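# Carry the ball from its gutter into the roofed box

## Task

Get the ball out of the gutter it starts in and into the box that belongs to that same arm. The box has a roof and one open side, and it must not be slid, raised, rotated or tilted beyond a small amount. Pouring the ball in is allowed. While no robot holds the ball, it must not drop noticeably below table-top height. The gutter holds the ball only while its open end is higher; if its handle is held vertical, the ball rolls out. The arm feet, in metres, with heading in degrees counter-clockwise from +x, are: arm1 x=-1.71 y=+0.22 z=+0.94 facing -15; arm2 x=+0.00 y=+0.13 z=+0.85 facing -89; arm3 x=+1.71 y=+0.39 z=+0.86 facing -166. Nothing may be knocked or placed outside the work area. At the end the gripper must be open and the arm pulled away, and the ball must stay in the box with no robot holding it there.

## Robot and tools

ROBOTS. There are three identical i2rt Big YAM arms: arm1, arm2 and arm3. Each has six revolute joints, a two-finger gripper and a wrist camera (arm1_cam_wrist, arm2_cam_wrist, arm3_cam_wrist). When joints 1 and 6 are at 0 and the hand is level and pointing forward, the wrist camera rides on top of the hand and looks toward the fingertips. The hand reaches roughly 1.0 m from the joint1 axis. Six more cameras are fixed in the room: cam_end_1, cam_end_2, cam_gap_1, cam_gap_2, cam_side, cam_top. The arms act independently, so a stalled arm does not hold back the others.

FRAMES. Everything uses one scene frame with its origin on the floor and +z up. The arm feet sit at arm1 (-1.71, +0.22, +0.94) facing -15 deg, arm2 (+0.00, +0.13, +0.85) facing -89 deg, arm3 (+1.71, +0.39, +0.86) facing -166 deg; headings are counter-clockwise from +x. "hand" means the point halfway between the fingertips; its z axis runs along the fingers and its y axis is the opening direction.

execute_actions. Arguments: "actions", a list with one action or none, and optional "cameras". An action is an object whose keys are arm names ("arm1", "arm2", "arm3"); each arm takes one key, "joints", an object of absolute joint targets by name (not offsets). Names, unit, range and done-tolerance:
- joint1_rad: -2.879 to 2.879, ±0.045. Turns the whole arm about its foot; positive is counter-clockwise seen from above; 0 points the arm along its foot's heading.
- joint2_rad: 0 to 3.141, ±0.14. Shoulder; 0 leaves the upper arm pointing back and about level, and larger values lift it and then bring it forward.
- joint3_rad: 0 to 3.019, ±0.09. Elbow; 0 is fully folded, larger values open it.
- joint4_rad: -1.692 to 1.57, ±0.055. Hand pitch; positive tips the fingers up.
- joint5_rad: -1.57 to 1.57, ±0.03. Sideways hand swing; positive is toward the arm's right.
- joint6_rad: -2.094 to 2.094, ±0.035. Hand roll; positive is clockwise seen from behind the hand.
- gripper_m: 0 to 0.093 metres, ±0.003, the gap between the fingertips. Each pad grips with about 50 to 62 N at most, less on some units.
All motions in an action start at once and may finish at different times; one action runs at most 15 s. Joints move at different speeds, so the hand can sweep a wide curve between postures. Example: {"arm1": {"joints": {"gripper_m": 0.05}}, "arm2": {"joints": {"joint1_rad": 0.3}}}. An empty actions list only reports state and images. "cameras" lists camera names (or "all"); omitted or null gives all, [] gives none. Any unknown key, camera name or out-of-range value rejects the whole call and nothing moves. If a result reports a stop, later movement, wait and finished_scene calls in the same reply are skipped.

wait: "seconds" from 0 to 10. Nothing new is commanded; it returns state and images like an empty action.

zoom_image: "camera" plus "region" [x0, y0, x1, y1] in pixels of that camera's latest full image, top-left origin, no larger than 504 by 504.

read_manual: optional "section", only "licences"; returns licence texts and moves nothing.

finished_scene: "scene", the integer number of the current scene. It ends the scene irreversibly and reports success, so the ball must already rest in the box on its own.

RESULTS. joint_positions gives each joint's reading. joint_status tells how each commanded motion ended: "off_target" (came to rest short and may still push), "contact_stop" or "time_out" (the joint gives up its target and holds where it stopped), "not_followed" (a built-in self- and arm-collision check blocked the targets; a "joint command not followed" line, often with "cause:", appears; the arm may retry them with every later action until valid targets arrive or the path clears; the gripper part still runs), and "limit_stop_at_motor_heat". A joint that timed out may keep its target, or one no further than 0.375, 0.375, 0.113, 0.225, 0.075 and 0.3 rad (joints 1 to 6) from where it stands, and keep pushing; on_its_own lists such joints, where "held at" is the held target, not the position. Sending a joint its reported position relieves the push. Joints left out of an action may still be driving toward older targets. A target very near the current reading may produce no motion. Loaded joints sag slowly. Joint torques are raw drive outputs, nonzero even in free air, with per-arm offset, scale and noise.

HEAT. Sustained pushing or holding warms motors. A MOTOR HOT line appears from 85 °C; at 100 °C an OVER-TEMPERATURE FAULT drops that whole arm and gripper until cooled. Afterwards resend targets.

CAMERAS. Calibration gives, per camera, image_wh, fovy_deg, K, distortion D (pinhole+radial, OpenCV style), T_world_to_cam mapping scene frame to camera frame, and pos_world. Fixed cameras may be off by up to about 2.3 deg and 9 mm; wrist camera poses derive from joint readings and can be worse. Results list cameras whose numbers changed.

AVOID. Arms pushed hard against each other fail the run; hard hits can too. The collision check may react late and ignores fingers, gripper housings and wrist cameras. The arms do not stop on contact and can push hard. Avoid drops, slips, slams and knocking the box or ball; loose objects may occasionally get a brief nudge. The robot holds its last command while you think.

Each tool is called after ">>>" as name(argument=value, ...), one argument or row to a line, values as JSON.

## Session

I'll start by looking at the current state of the scene.

>>> execute_actions(
  actions=[],
)

Scene clock: 0.00 s.
Joint torques (N m, as the arm reports them, + toward a larger angle): no reading
arm1.joint_positions: joint1_rad=+0.815 joint2_rad=+0.564 joint3_rad=+1.367 joint4_rad=-1.600 joint5_rad=-0.020 joint6_rad=+0.277 gripper_m=+0.094
arm1.joint_status: not commanded
arm1.hand: x=-1.5688 y=+0.3163 z=+1.4338 quat_wxyz=(-0.343, +0.131, -0.916, -0.161) (m; scene frame)
arm2.joint_positions: joint1_rad=+0.115 joint2_rad=+0.326 joint3_rad=+1.581 joint4_rad=-1.629 joint5_rad=+0.033 joint6_rad=-0.012 gripper_m=+0.095
arm2.joint_status: not commanded
arm2.hand: x=-0.0034 y=+0.1011 z=+1.4422 quat_wxyz=(-0.414, -0.548, -0.618, +0.383) (m; scene frame)
arm3.joint_positions: joint1_rad=+0.284 joint2_rad=+0.615 joint3_rad=+1.367 joint4_rad=-1.465 joint5_rad=-0.033 joint6_rad=-0.523 gripper_m=+0.095
arm3.joint_status: not commanded
arm3.hand: x=+1.5293 y=+0.2759 z=+1.3633 quat_wxyz=(-0.017, -0.784, -0.461, +0.415) (m; scene frame)
pictures: arm1_cam_wrist, arm2_cam_wrist, arm3_cam_wrist, cam_end_1, cam_end_2, cam_gap_1, cam_gap_2, cam_side, cam_top
Images, in order (width x height): arm1_cam_wrist 672x504, arm2_cam_wrist 672x504, arm3_cam_wrist 672x504, cam_end_1 672x504, cam_end_2 672x504, cam_gap_1 672x504, cam_gap_2 672x504, cam_side 672x504, cam_top 672x504.

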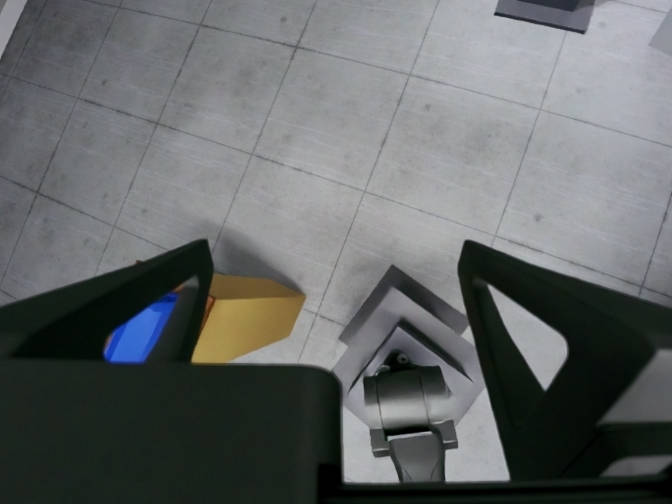

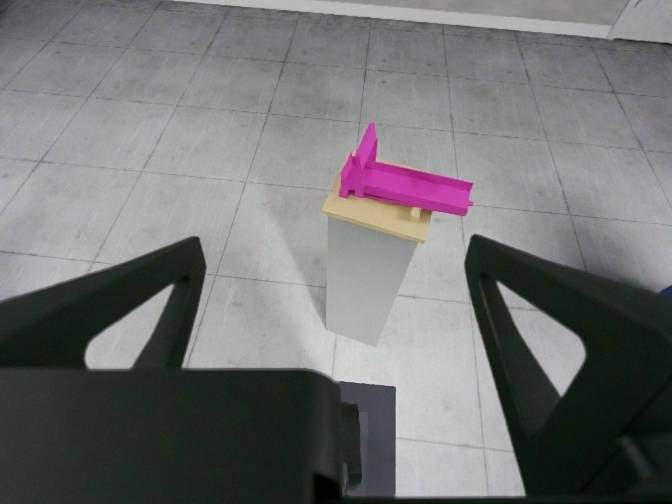

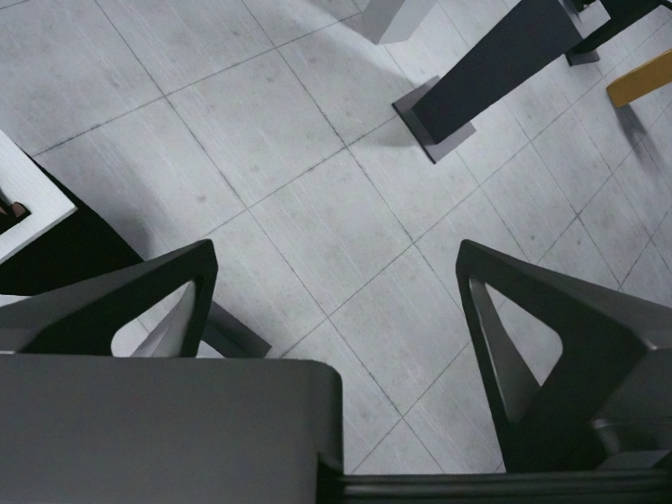

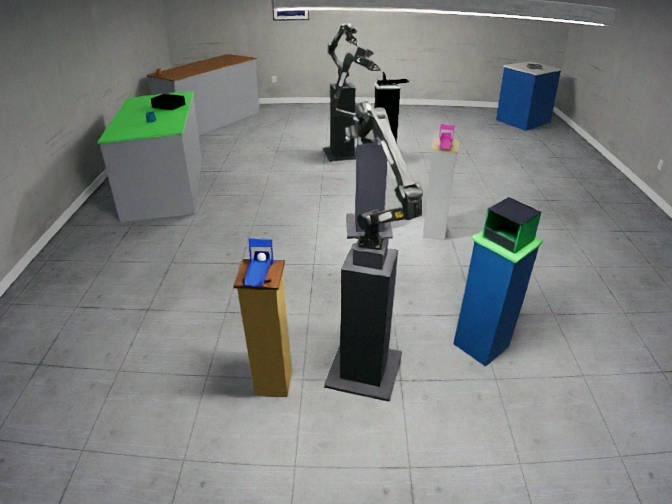

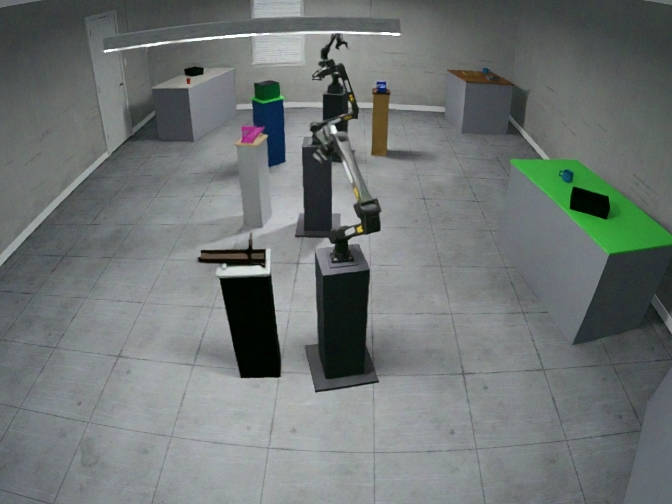

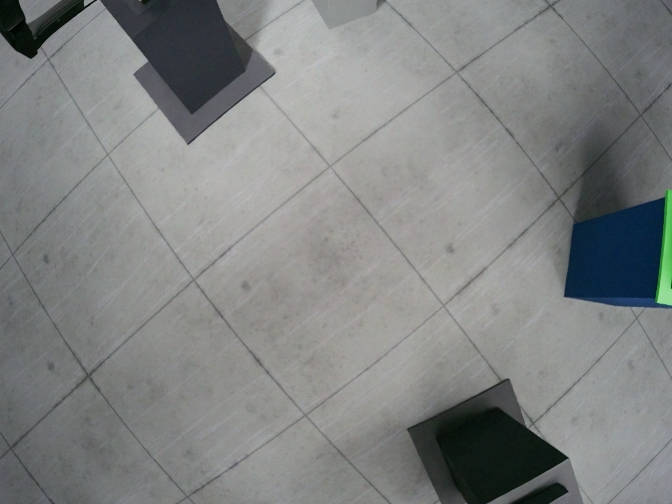

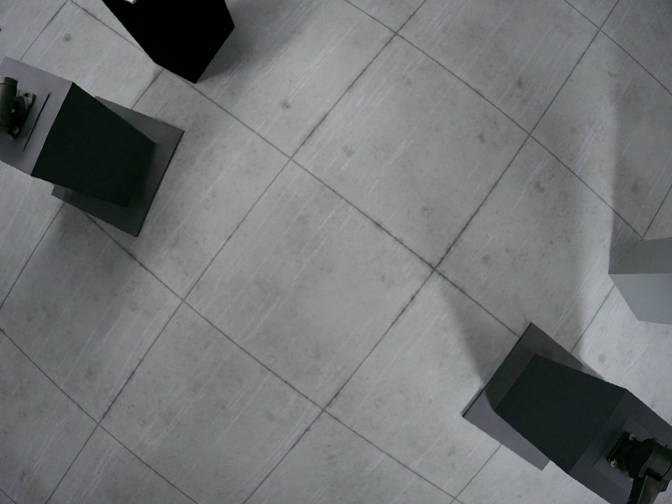

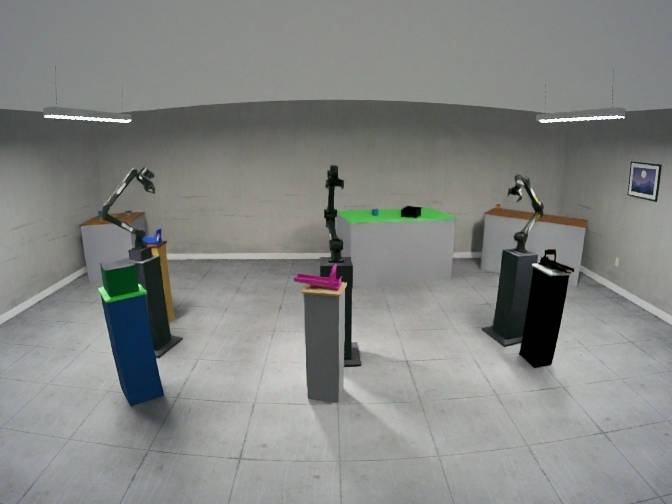

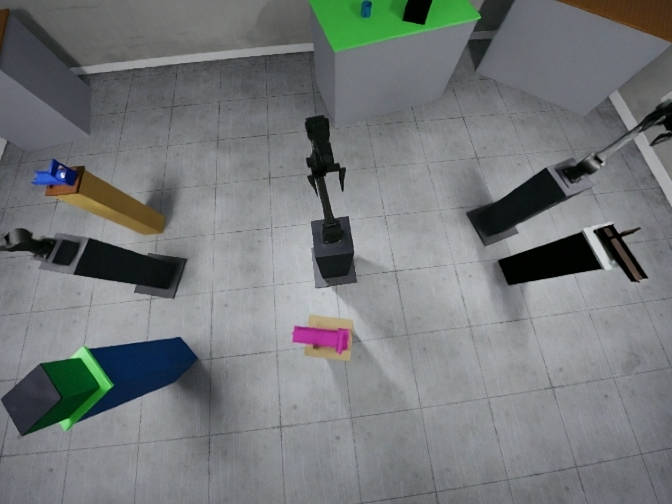

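>>> zoom_image(
  camera="cam_end_1",
  region=[220, 220, 320, 300],
)

>>> zoom_image(
  camera="cam_end_1",
  region=[460, 185, 560, 270],
)

>>> zoom_image(
  camera="cam_top",
  region=[0, 140, 200, 290],
)

>>> zoom_image(
  camera="cam_top",
  region=[0, 320, 200, 470],
)

>>> zoom_image(
  camera="cam_side",
  region=[70, 150, 210, 310],
)

Region (220, 220, 320, 300) of cam_end_1's 672x504 image, scaled by 5.040, with more detail than that image has; it fills the top 403 rows of this view, and the rest is white.

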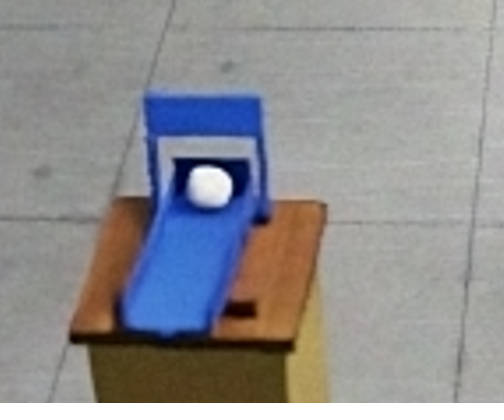

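Region (460, 185, 560, 270) of cam_end_1's 672x504 image, scaled by 5.040, with more detail than that image has; it fills the top 428 rows of this view, and the rest is white.

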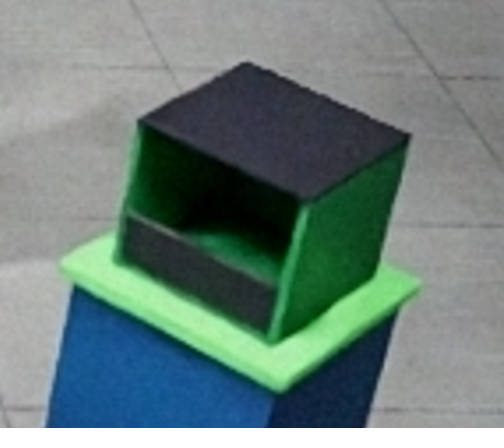

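Region (0, 140, 200, 290) of cam_top's 672x504 image, scaled by 2.520, with more detail than that image has; it fills the top 378 rows of this view, and the rest is white.

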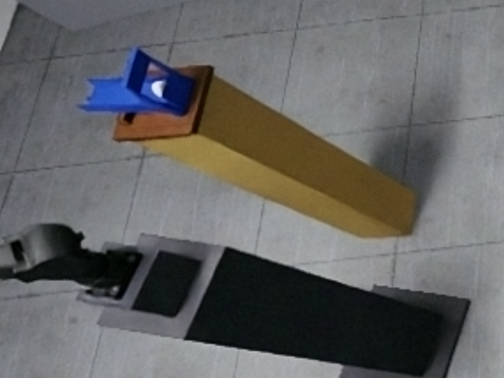

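Region (0, 320, 200, 470) of cam_top's 672x504 image, scaled by 2.520, with more detail than that image has; it fills the top 378 rows of this view, and the rest is white.

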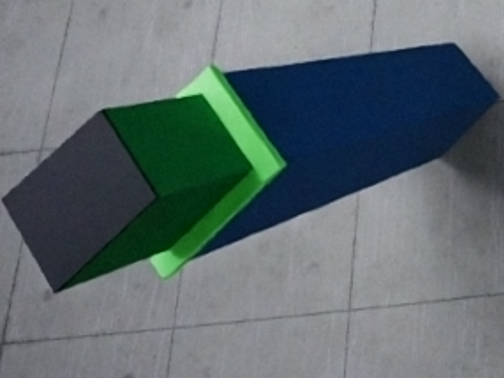

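Region (70, 150, 210, 310) of cam_side's 672x504 image, scaled by 3.150, with more detail than that image has; it fills the left 441 columns of this view, and the rest is white.

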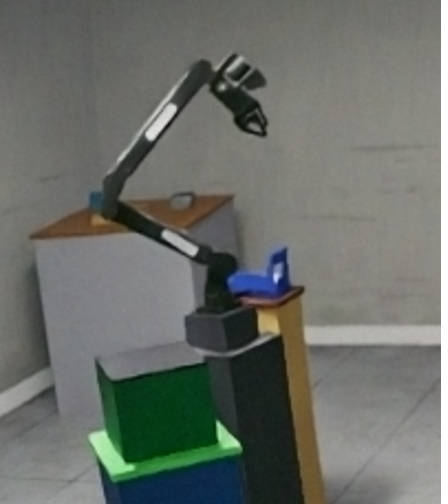

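>>> execute_actions(
  actions=[
    {"arm1": {"joints": {"joint1_rad": 1.9, "joint2_rad": 1.5, "joint3_rad": 1.6, "joint4_rad": -1.2, "joint5_rad": 0.0, "joint6_rad": 0.0, "gripper_m": 0.09}}},
  ],
  cameras=["arm1_cam_wrist", "cam_end_1", "cam_side", "cam_top"],
)

Scene clock: 102.40 s.
Joint torques (N m, as the arm reports them, + toward a larger angle): arm1=[ -0.54 -13.55  10.24   1.55   0.07  -0.03] | arm2=[ 1.01 10.35  4.53  2.51  0.08 -0.04] | arm3=[-0.49  2.44  9.8   2.05  0.02  0.09]
arm1.joint_positions: joint1_rad=+1.910 joint2_rad=+1.502 joint3_rad=+1.597 joint4_rad=-1.212 joint5_rad=+0.000 joint6_rad=+0.008 gripper_m=+0.090
arm1.joint_status: all done
arm1.hand: x=-1.7579 y=+0.7717 z=+1.2729 quat_wxyz=(-0.154, +0.713, -0.664, -0.165) (m; scene frame)
arm2.joint_positions: joint1_rad=+0.115 joint2_rad=+0.326 joint3_rad=+1.581 joint4_rad=-1.629 joint5_rad=+0.033 joint6_rad=-0.012 gripper_m=+0.095
arm2.joint_status: not commanded
arm2.hand: x=-0.0034 y=+0.1011 z=+1.4422 quat_wxyz=(-0.414, -0.548, -0.618, +0.383) (m; scene frame)
arm3.joint_positions: joint1_rad=+0.284 joint2_rad=+0.615 joint3_rad=+1.367 joint4_rad=-1.465 joint5_rad=-0.033 joint6_rad=-0.523 gripper_m=+0.095
arm3.joint_status: not commanded
arm3.hand: x=+1.5293 y=+0.2759 z=+1.3633 quat_wxyz=(-0.017, -0.784, -0.461, +0.415) (m; scene frame)
pictures: arm1_cam_wrist, cam_end_1, cam_side, cam_top
camera_calibration (this result's frames):
arm1_cam_wrist: T_world_to_cam=[[0.997033, 0.0769714, 0.000671438, 1.69262], [0.0756525, -0.981483, 0.175975, 0.669458], [0.014204, -0.175402, -0.984394, 1.53615], [0, 0, 0, 1]] pos_world=[-1.76007, 0.796222, 1.39324]
Images, in order (width x height): arm1_cam_wrist 672x504, cam_end_1 672x504, cam_side 672x504, cam_top 672x504.

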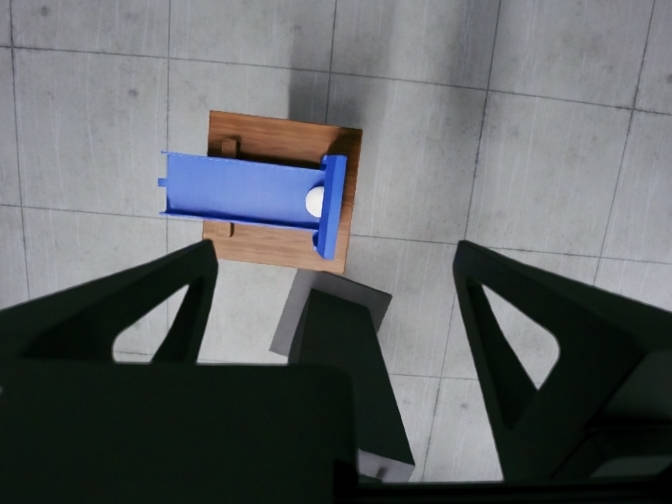

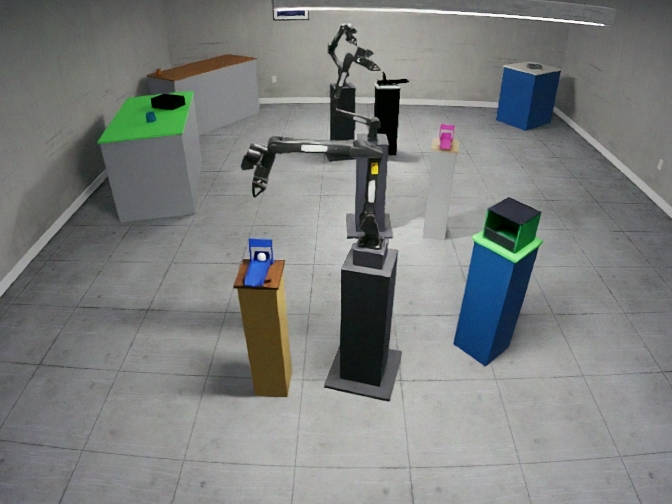

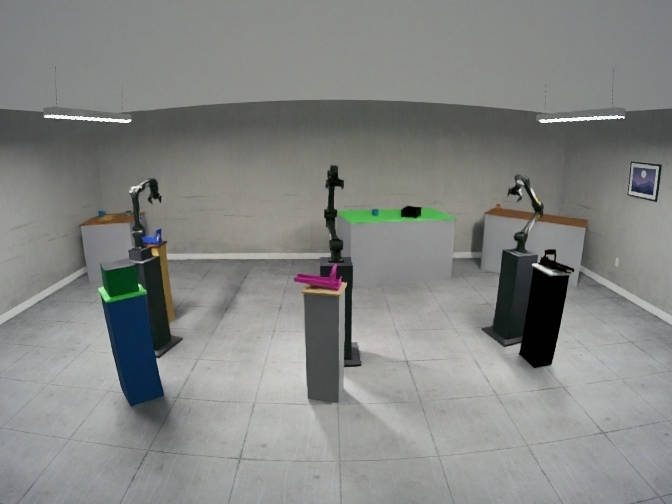

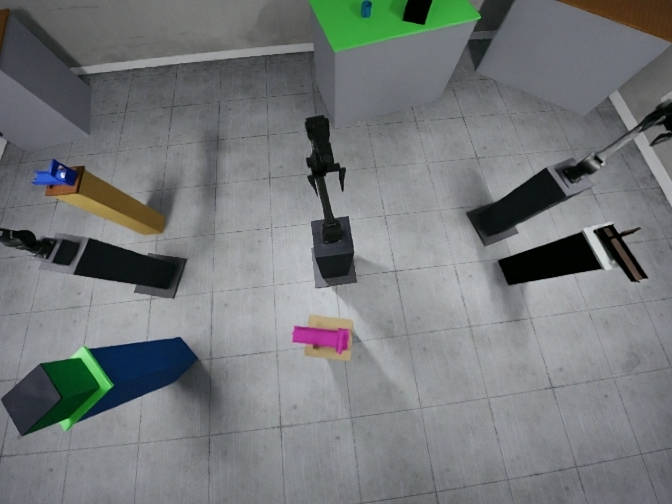

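>>> zoom_image(
  camera="arm1_cam_wrist",
  region=[140, 90, 400, 290],
)

Region (140, 90, 400, 290) of arm1_cam_wrist's 672x504 image, scaled by 1.938, with more detail than that image has; it fills the top 388 rows of this view, and the rest is white.

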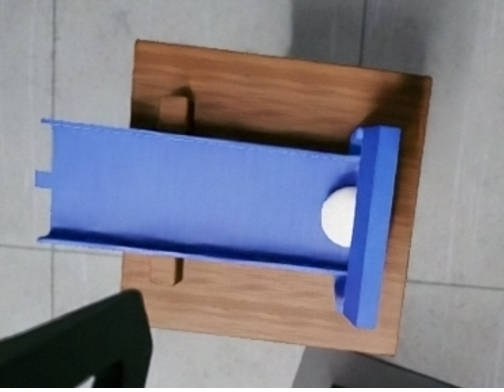

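>>> zoom_image(
  camera="cam_side",
  region=[130, 215, 180, 255],
)

>>> zoom_image(
  camera="cam_side",
  region=[280, 250, 360, 300],
)

Region (130, 215, 180, 255) of cam_side's 672x504 image, scaled by 10.080, with more detail than that image has; it fills the top 403 rows of this view, and the rest is white.

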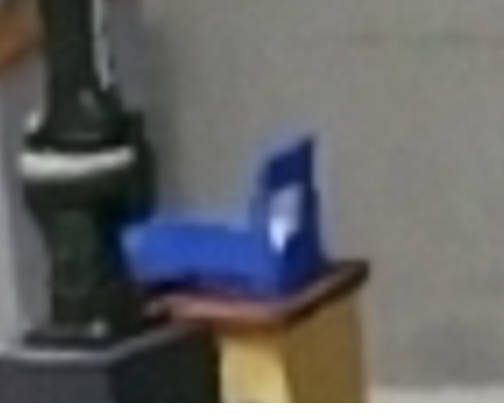

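Region (280, 250, 360, 300) of cam_side's 672x504 image, scaled by 6.300, with more detail than that image has; it fills the top 315 rows of this view, and the rest is white.

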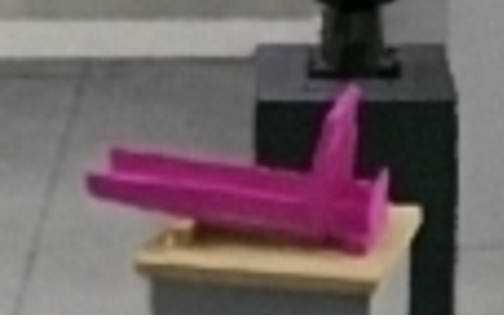

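>>> execute_actions(
  actions=[
    {"arm1": {"joints": {"joint1_rad": 1.827, "joint2_rad": 1.8325, "joint3_rad": 1.5537, "joint4_rad": -1.292, "joint5_rad": -0.3, "joint6_rad": 0.05, "gripper_m": 0.09}}},
  ],
  cameras=["arm1_cam_wrist", "cam_end_1", "cam_side"],
)

Scene clock: 146.93 s.
Joint torques (N m, as the arm reports them, + toward a larger angle): arm1=[  0.93 -16.88   9.26  -0.44  -0.23   0.11] | arm2=[ 0.3   9.91  4.36  2.61  0.07 -0.02] | arm3=[-0.45  2.02  9.83  2.1   0.06  0.13]
arm1.joint_positions: joint1_rad=+1.822 joint2_rad=+1.833 joint3_rad=+1.550 joint4_rad=-1.278 joint5_rad=-0.297 joint6_rad=+0.041 gripper_m=+0.090
arm1.joint_status: all done
arm1.hand: x=-1.7593 y=+0.7772 z=+1.0780 quat_wxyz=(+0.102, +0.682, -0.717, -0.106) (m; scene frame)
arm2.joint_positions: joint1_rad=+0.115 joint2_rad=+0.326 joint3_rad=+1.581 joint4_rad=-1.629 joint5_rad=+0.033 joint6_rad=-0.012 gripper_m=+0.095
arm2.joint_status: not commanded
arm2.hand: x=-0.0034 y=+0.1011 z=+1.4422 quat_wxyz=(-0.414, -0.548, -0.618, +0.383) (m; scene frame)
arm3.joint_positions: joint1_rad=+0.284 joint2_rad=+0.615 joint3_rad=+1.367 joint4_rad=-1.465 joint5_rad=-0.033 joint6_rad=-0.523 gripper_m=+0.095
arm3.joint_status: not commanded
arm3.hand: x=+1.5293 y=+0.2759 z=+1.3633 quat_wxyz=(-0.017, -0.784, -0.461, +0.415) (m; scene frame)
pictures: arm1_cam_wrist, cam_end_1, cam_side
camera_calibration (this result's frames):
arm1_cam_wrist: T_world_to_cam=[[0.955335, -0.0417357, -0.292564, 2.02873], [0.137315, -0.813934, 0.564497, 0.268655], [-0.261687, -0.579457, -0.771848, 0.944827], [0, 0, 0, 1]] pos_world=[-1.72776, 0.850824, 1.17114]
Images, in order (width x height): arm1_cam_wrist 672x504, cam_end_1 672x504, cam_side 672x504.

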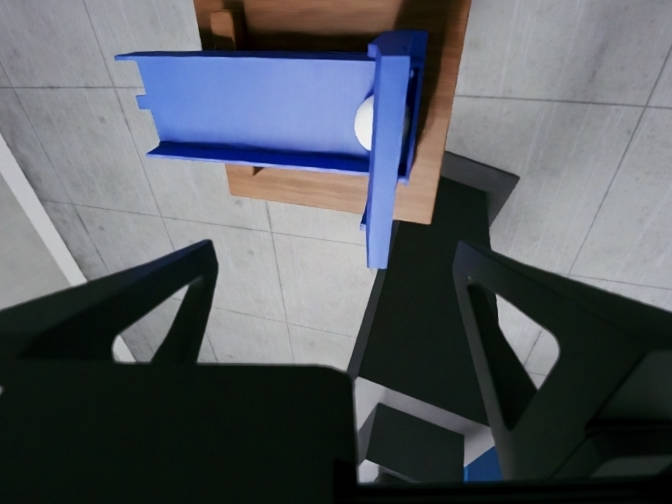

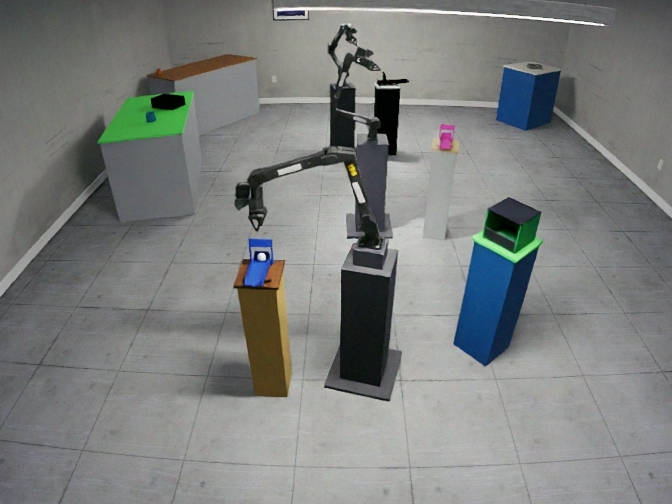

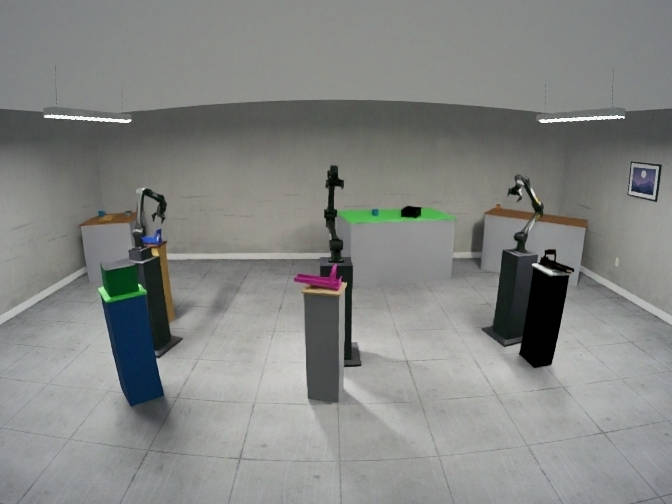

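>>> execute_actions(
  actions=[
    {"arm1": {"joints": {"joint1_rad": 1.84, "joint2_rad": 1.9446, "joint3_rad": 1.4132, "joint4_rad": -1.0394, "joint5_rad": -0.3, "joint6_rad": 0.05, "gripper_m": 0.09}}},
  ],
  cameras=["arm1_cam_wrist", "cam_end_1", "cam_side"],
)

Scene clock: 163.53 s.
Joint torques (N m, as the arm reports them, + toward a larger angle): arm1=[  1.29 -17.92   7.74   0.82  -0.2    0.11] | arm2=[ 0.86 10.22  4.4   2.57  0.06 -0.03] | arm3=[-0.42  2.35  9.85  2.05  0.08  0.11]
arm1.joint_positions: joint1_rad=+1.830 joint2_rad=+1.950 joint3_rad=+1.415 joint4_rad=-1.056 joint5_rad=-0.298 joint6_rad=+0.041 gripper_m=+0.090
arm1.joint_status: all done
arm1.hand: x=-1.7637 y=+0.7714 z=+0.9689 quat_wxyz=(+0.112, +0.683, -0.715, -0.095) (m; scene frame)
arm2.joint_positions: joint1_rad=+0.115 joint2_rad=+0.326 joint3_rad=+1.581 joint4_rad=-1.629 joint5_rad=+0.033 joint6_rad=-0.012 gripper_m=+0.095
arm2.joint_status: not commanded
arm2.hand: x=-0.0034 y=+0.1011 z=+1.4422 quat_wxyz=(-0.414, -0.548, -0.618, +0.383) (m; scene frame)
arm3.joint_positions: joint1_rad=+0.284 joint2_rad=+0.615 joint3_rad=+1.367 joint4_rad=-1.465 joint5_rad=-0.033 joint6_rad=-0.523 gripper_m=+0.095
arm3.joint_status: not commanded
arm3.hand: x=+1.5293 y=+0.2759 z=+1.3633 quat_wxyz=(-0.017, -0.784, -0.461, +0.415) (m; scene frame)
pictures: arm1_cam_wrist, cam_end_1, cam_side
camera_calibration (this result's frames):
arm1_cam_wrist: T_world_to_cam=[[0.955521, -0.0421718, -0.291893, 2.00079], [0.144318, -0.796271, 0.587473, 0.302624], [-0.257201, -0.603468, -0.754767, 0.86602], [0, 0, 0, 1]] pos_world=[-1.73273, 0.847963, 1.05988]
Images, in order (width x height): arm1_cam_wrist 672x504, cam_end_1 672x504, cam_side 672x504.

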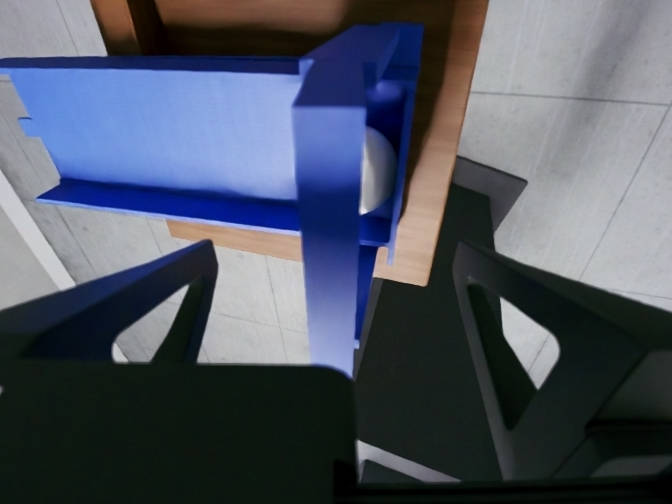

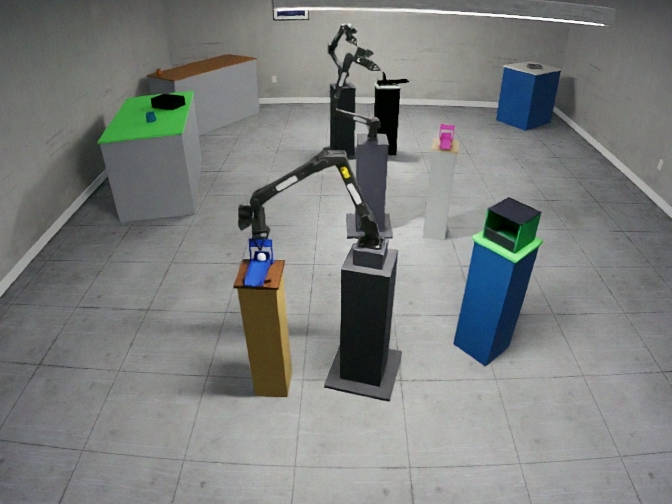

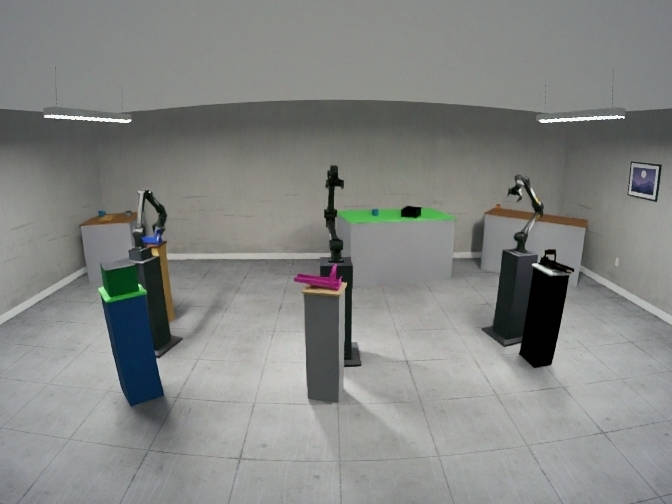

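>>> execute_actions(
  actions=[
    {"arm1": {"joints": {"gripper_m": 0.0}}},
  ],
  cameras=["arm1_cam_wrist", "cam_end_1", "cam_side"],
)

Scene clock: 180.63 s.
Joint torques (N m, as the arm reports them, + toward a larger angle): arm1=[  1.32 -17.99   7.72   0.75  -0.31   0.09] | arm2=[ 0.49 10.3   4.45  2.54  0.05 -0.02] | arm3=[-0.48  2.16  9.76  2.01  0.05  0.1 ]
arm1.joint_positions: joint1_rad=+1.831 joint2_rad=+1.949 joint3_rad=+1.415 joint4_rad=-1.054 joint5_rad=-0.295 joint6_rad=+0.043 gripper_m=+0.011
arm1.joint_status: gripper_m off_target (ended at +0.011, target +0.000)
arm1.hand: x=-1.7635 y=+0.7719 z=+0.9691 quat_wxyz=(+0.110, +0.683, -0.716, -0.095) (m; scene frame)
arm2.joint_positions: joint1_rad=+0.115 joint2_rad=+0.326 joint3_rad=+1.581 joint4_rad=-1.629 joint5_rad=+0.033 joint6_rad=-0.012 gripper_m=+0.095
arm2.joint_status: not commanded
arm2.hand: x=-0.0034 y=+0.1011 z=+1.4422 quat_wxyz=(-0.414, -0.548, -0.618, +0.383) (m; scene frame)
arm3.joint_positions: joint1_rad=+0.284 joint2_rad=+0.615 joint3_rad=+1.367 joint4_rad=-1.465 joint5_rad=-0.033 joint6_rad=-0.523 gripper_m=+0.095
arm3.joint_status: not commanded
arm3.hand: x=+1.5293 y=+0.2759 z=+1.3633 quat_wxyz=(-0.017, -0.784, -0.461, +0.415) (m; scene frame)
pictures: arm1_cam_wrist, cam_end_1, cam_side
camera_calibration (this result's frames):
arm1_cam_wrist: T_world_to_cam=[[0.956248, -0.0429997, -0.289381, 2.00015], [0.141621, -0.797486, 0.586481, 0.299916], [-0.255996, -0.601804, -0.756504, 0.869055], [0, 0, 0, 1]] pos_world=[-1.73264, 0.848185, 1.06035]
Images, in order (width x height): arm1_cam_wrist 672x504, cam_end_1 672x504, cam_side 672x504.

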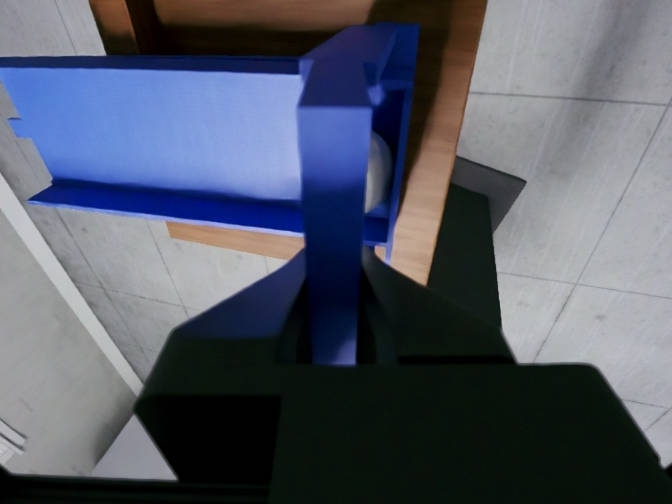

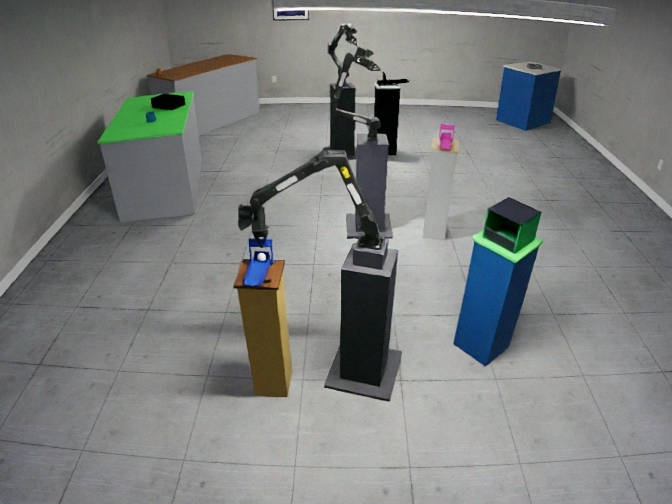

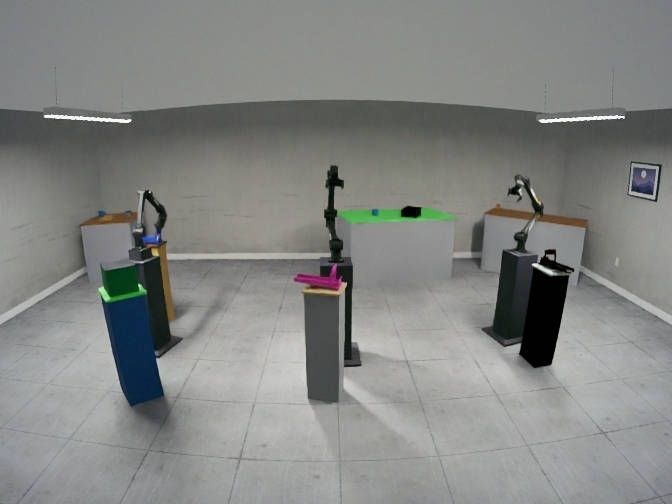

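>>> execute_actions(
  actions=[
    {"arm1": {"joints": {"joint1_rad": 1.83, "joint2_rad": 1.8325, "joint3_rad": 1.5537, "joint4_rad": -1.292, "joint5_rad": -0.3, "joint6_rad": 0.05, "gripper_m": 0.0}}},
  ],
  cameras=["arm1_cam_wrist", "cam_end_1", "cam_side"],
)

Scene clock: 225.87 s.
Joint torques (N m, as the arm reports them, + toward a larger angle): arm1=[  0.42 -15.87  12.16  -0.58  -0.31   0.08] | arm2=[ 0.66 10.48  4.43  2.46  0.08 -0.05] | arm3=[-0.52  2.04  9.89  2.07  0.04  0.13]
arm1.joint_positions: joint1_rad=+1.831 joint2_rad=+1.823 joint3_rad=+1.512 joint4_rad=-1.276 joint5_rad=-0.295 joint6_rad=+0.044 gripper_m=+0.011
arm1.joint_status: gripper_m off_target (ended at +0.011, target +0.000); the others done
arm1.hand: x=-1.7638 y=+0.7639 z=+1.0694 quat_wxyz=(+0.110, +0.682, -0.716, -0.095) (m; scene frame)
arm2.joint_positions: joint1_rad=+0.115 joint2_rad=+0.326 joint3_rad=+1.581 joint4_rad=-1.629 joint5_rad=+0.033 joint6_rad=-0.012 gripper_m=+0.095
arm2.joint_status: not commanded
arm2.hand: x=-0.0034 y=+0.1011 z=+1.4422 quat_wxyz=(-0.414, -0.548, -0.618, +0.383) (m; scene frame)
arm3.joint_positions: joint1_rad=+0.284 joint2_rad=+0.615 joint3_rad=+1.367 joint4_rad=-1.465 joint5_rad=-0.033 joint6_rad=-0.523 gripper_m=+0.095
arm3.joint_status: not commanded
arm3.hand: x=+1.5293 y=+0.2759 z=+1.3633 quat_wxyz=(-0.017, -0.784, -0.461, +0.415) (m; scene frame)
pictures: arm1_cam_wrist, cam_end_1, cam_side
camera_calibration (this result's frames):
arm1_cam_wrist: T_world_to_cam=[[0.956205, -0.0439199, -0.289383, 2.02976], [0.140739, -0.797894, 0.586138, 0.233898], [-0.25664, -0.601195, -0.75677, 0.938702], [0, 0, 0, 1]] pos_world=[-1.73288, 0.840116, 1.16066]
Images, in order (width x height): arm1_cam_wrist 672x504, cam_end_1 672x504, cam_side 672x504.

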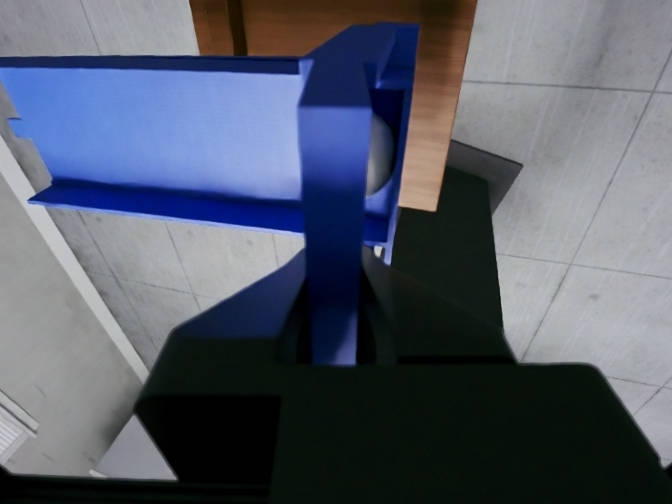

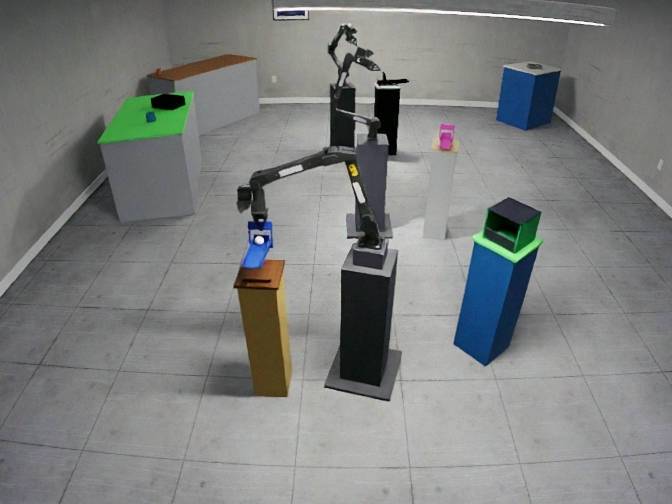

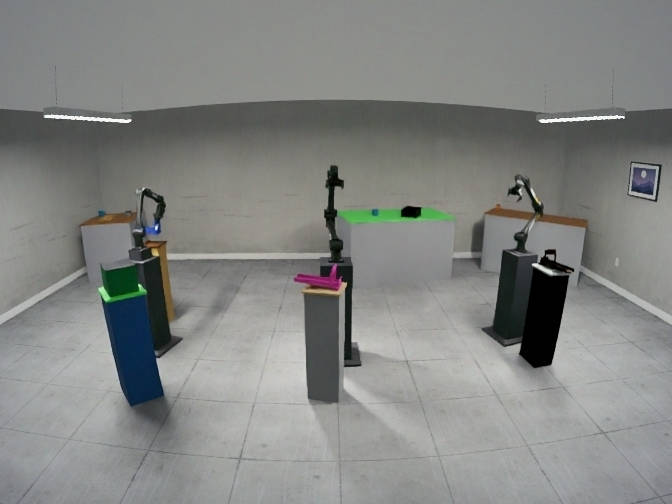

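>>> execute_actions(
  actions=[
    {"arm1": {"joints": {"joint4_rad": -0.76, "gripper_m": 0.0}}},
  ],
  cameras=["arm1_cam_wrist", "cam_end_1"],
)

>>> execute_actions(
  actions=[
    {"arm1": {"joints": {"joint6_rad": 1.61, "gripper_m": 0.0}}},
  ],
  cameras=["arm1_cam_wrist", "cam_end_1"],
)

Scene clock: 239.43 s.
Joint torques (N m, as the arm reports them, + toward a larger angle): arm1=[  0.37 -16.88  12.96   2.31  -0.29   0.08] | arm2=[ 0.94 10.22  4.46  2.49  0.06 -0.05] | arm3=[-0.49  2.17  9.85  2.15  0.07  0.11]
arm1.joint_positions: joint1_rad=+1.831 joint2_rad=+1.823 joint3_rad=+1.512 joint4_rad=-0.789 joint5_rad=-0.295 joint6_rad=+0.045 gripper_m=+0.011
arm1.joint_status: gripper_m off_target (ended at +0.011, target +0.000); the others done
arm1.hand: x=-1.7636 y=+0.8760 z=+1.0954 quat_wxyz=(-0.058, +0.689, -0.672, -0.265) (m; scene frame)
arm2.joint_positions: joint1_rad=+0.115 joint2_rad=+0.326 joint3_rad=+1.581 joint4_rad=-1.629 joint5_rad=+0.033 joint6_rad=-0.012 gripper_m=+0.095
arm2.joint_status: not commanded
arm2.hand: x=-0.0034 y=+0.1011 z=+1.4422 quat_wxyz=(-0.414, -0.548, -0.618, +0.383) (m; scene frame)
arm3.joint_positions: joint1_rad=+0.284 joint2_rad=+0.615 joint3_rad=+1.367 joint4_rad=-1.465 joint5_rad=-0.033 joint6_rad=-0.523 gripper_m=+0.095
arm3.joint_status: not commanded
arm3.hand: x=+1.5293 y=+0.2759 z=+1.3633 quat_wxyz=(-0.017, -0.784, -0.461, +0.415) (m; scene frame)
pictures: arm1_cam_wrist, cam_end_1
camera_calibration (this result's frames):
arm1_cam_wrist: T_world_to_cam=[[0.956414, 0.0975986, -0.27522, 1.90298], [0.141477, -0.979361, 0.144346, 0.952318], [-0.255452, -0.176992, -0.950483, 0.868542], [0, 0, 0, 1]] pos_world=[-1.7329, 0.90066, 1.21181]
Images, in order (width x height): arm1_cam_wrist 672x504, cam_end_1 672x504.

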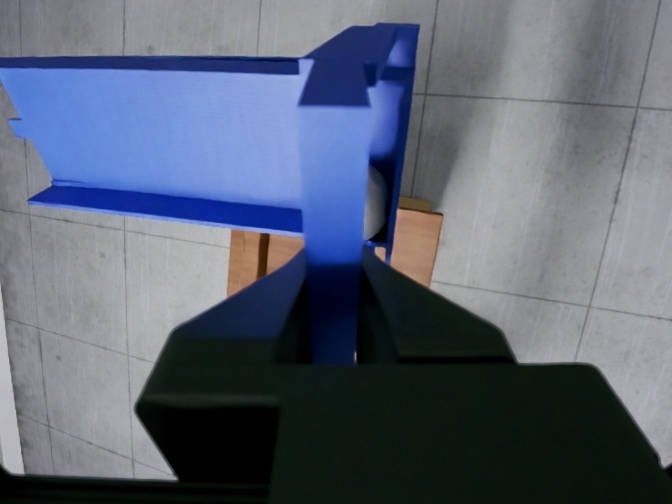

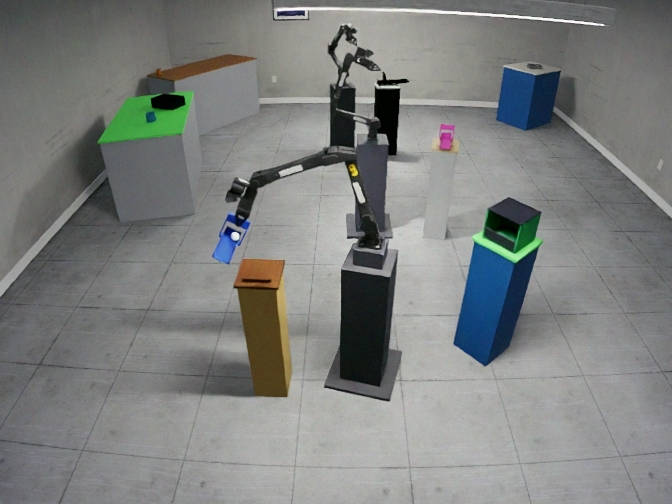

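Scene clock: 241.60 s.
Joint torques (N m, as the arm reports them, + toward a larger angle): arm1=[  0.72 -16.65  12.89   2.22  -0.19   0.08] | arm2=[ 0.57 10.48  4.44  2.53  0.06 -0.04] | arm3=[-0.46  1.95  9.9   2.01  0.04  0.09]
arm1.joint_positions: joint1_rad=+1.831 joint2_rad=+1.823 joint3_rad=+1.512 joint4_rad=-0.789 joint5_rad=-0.296 joint6_rad=+1.603 gripper_m=+0.011
arm1.joint_status: gripper_m off_target (ended at +0.011, target +0.000); the others done
arm1.hand: x=-1.7638 y=+0.8760 z=+1.0955 quat_wxyz=(+0.145, +0.018, -0.962, -0.229) (m; scene frame)
arm2.joint_positions: joint1_rad=+0.115 joint2_rad=+0.326 joint3_rad=+1.581 joint4_rad=-1.629 joint5_rad=+0.033 joint6_rad=-0.012 gripper_m=+0.095
arm2.joint_status: not commanded
arm2.hand: x=-0.0034 y=+0.1011 z=+1.4422 quat_wxyz=(-0.414, -0.548, -0.618, +0.383) (m; scene frame)
arm3.joint_positions: joint1_rad=+0.284 joint2_rad=+0.615 joint3_rad=+1.367 joint4_rad=-1.465 joint5_rad=-0.033 joint6_rad=-0.523 gripper_m=+0.095
arm3.joint_status: not commanded
arm3.hand: x=+1.5293 y=+0.2759 z=+1.3633 quat_wxyz=(-0.017, -0.784, -0.461, +0.415) (m; scene frame)
pictures: arm1_cam_wrist, cam_end_1
camera_calibration (this result's frames):
arm1_cam_wrist: T_world_to_cam=[[-0.0259423, -0.892379, -0.450541, 1.2297], [-0.602193, -0.345791, 0.719577, -1.5445], [-0.797929, 0.28998, -0.528414, -0.959689], [0, 0, 0, 1]] pos_world=[-1.66395, 0.84158, 1.1583]
Images, in order (width x height): arm1_cam_wrist 672x504, cam_end_1 672x504.

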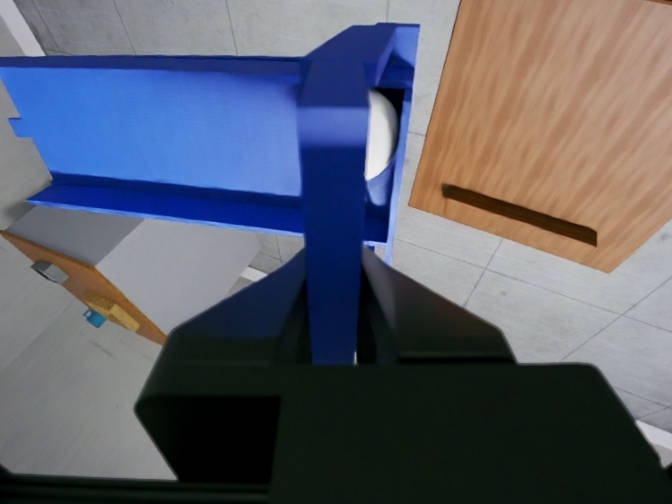

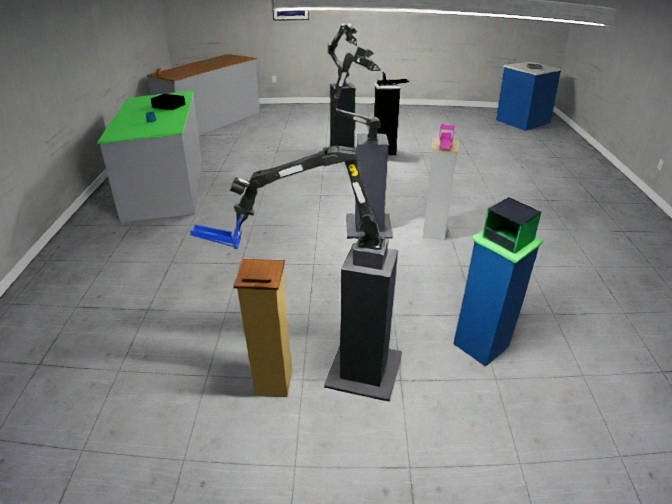

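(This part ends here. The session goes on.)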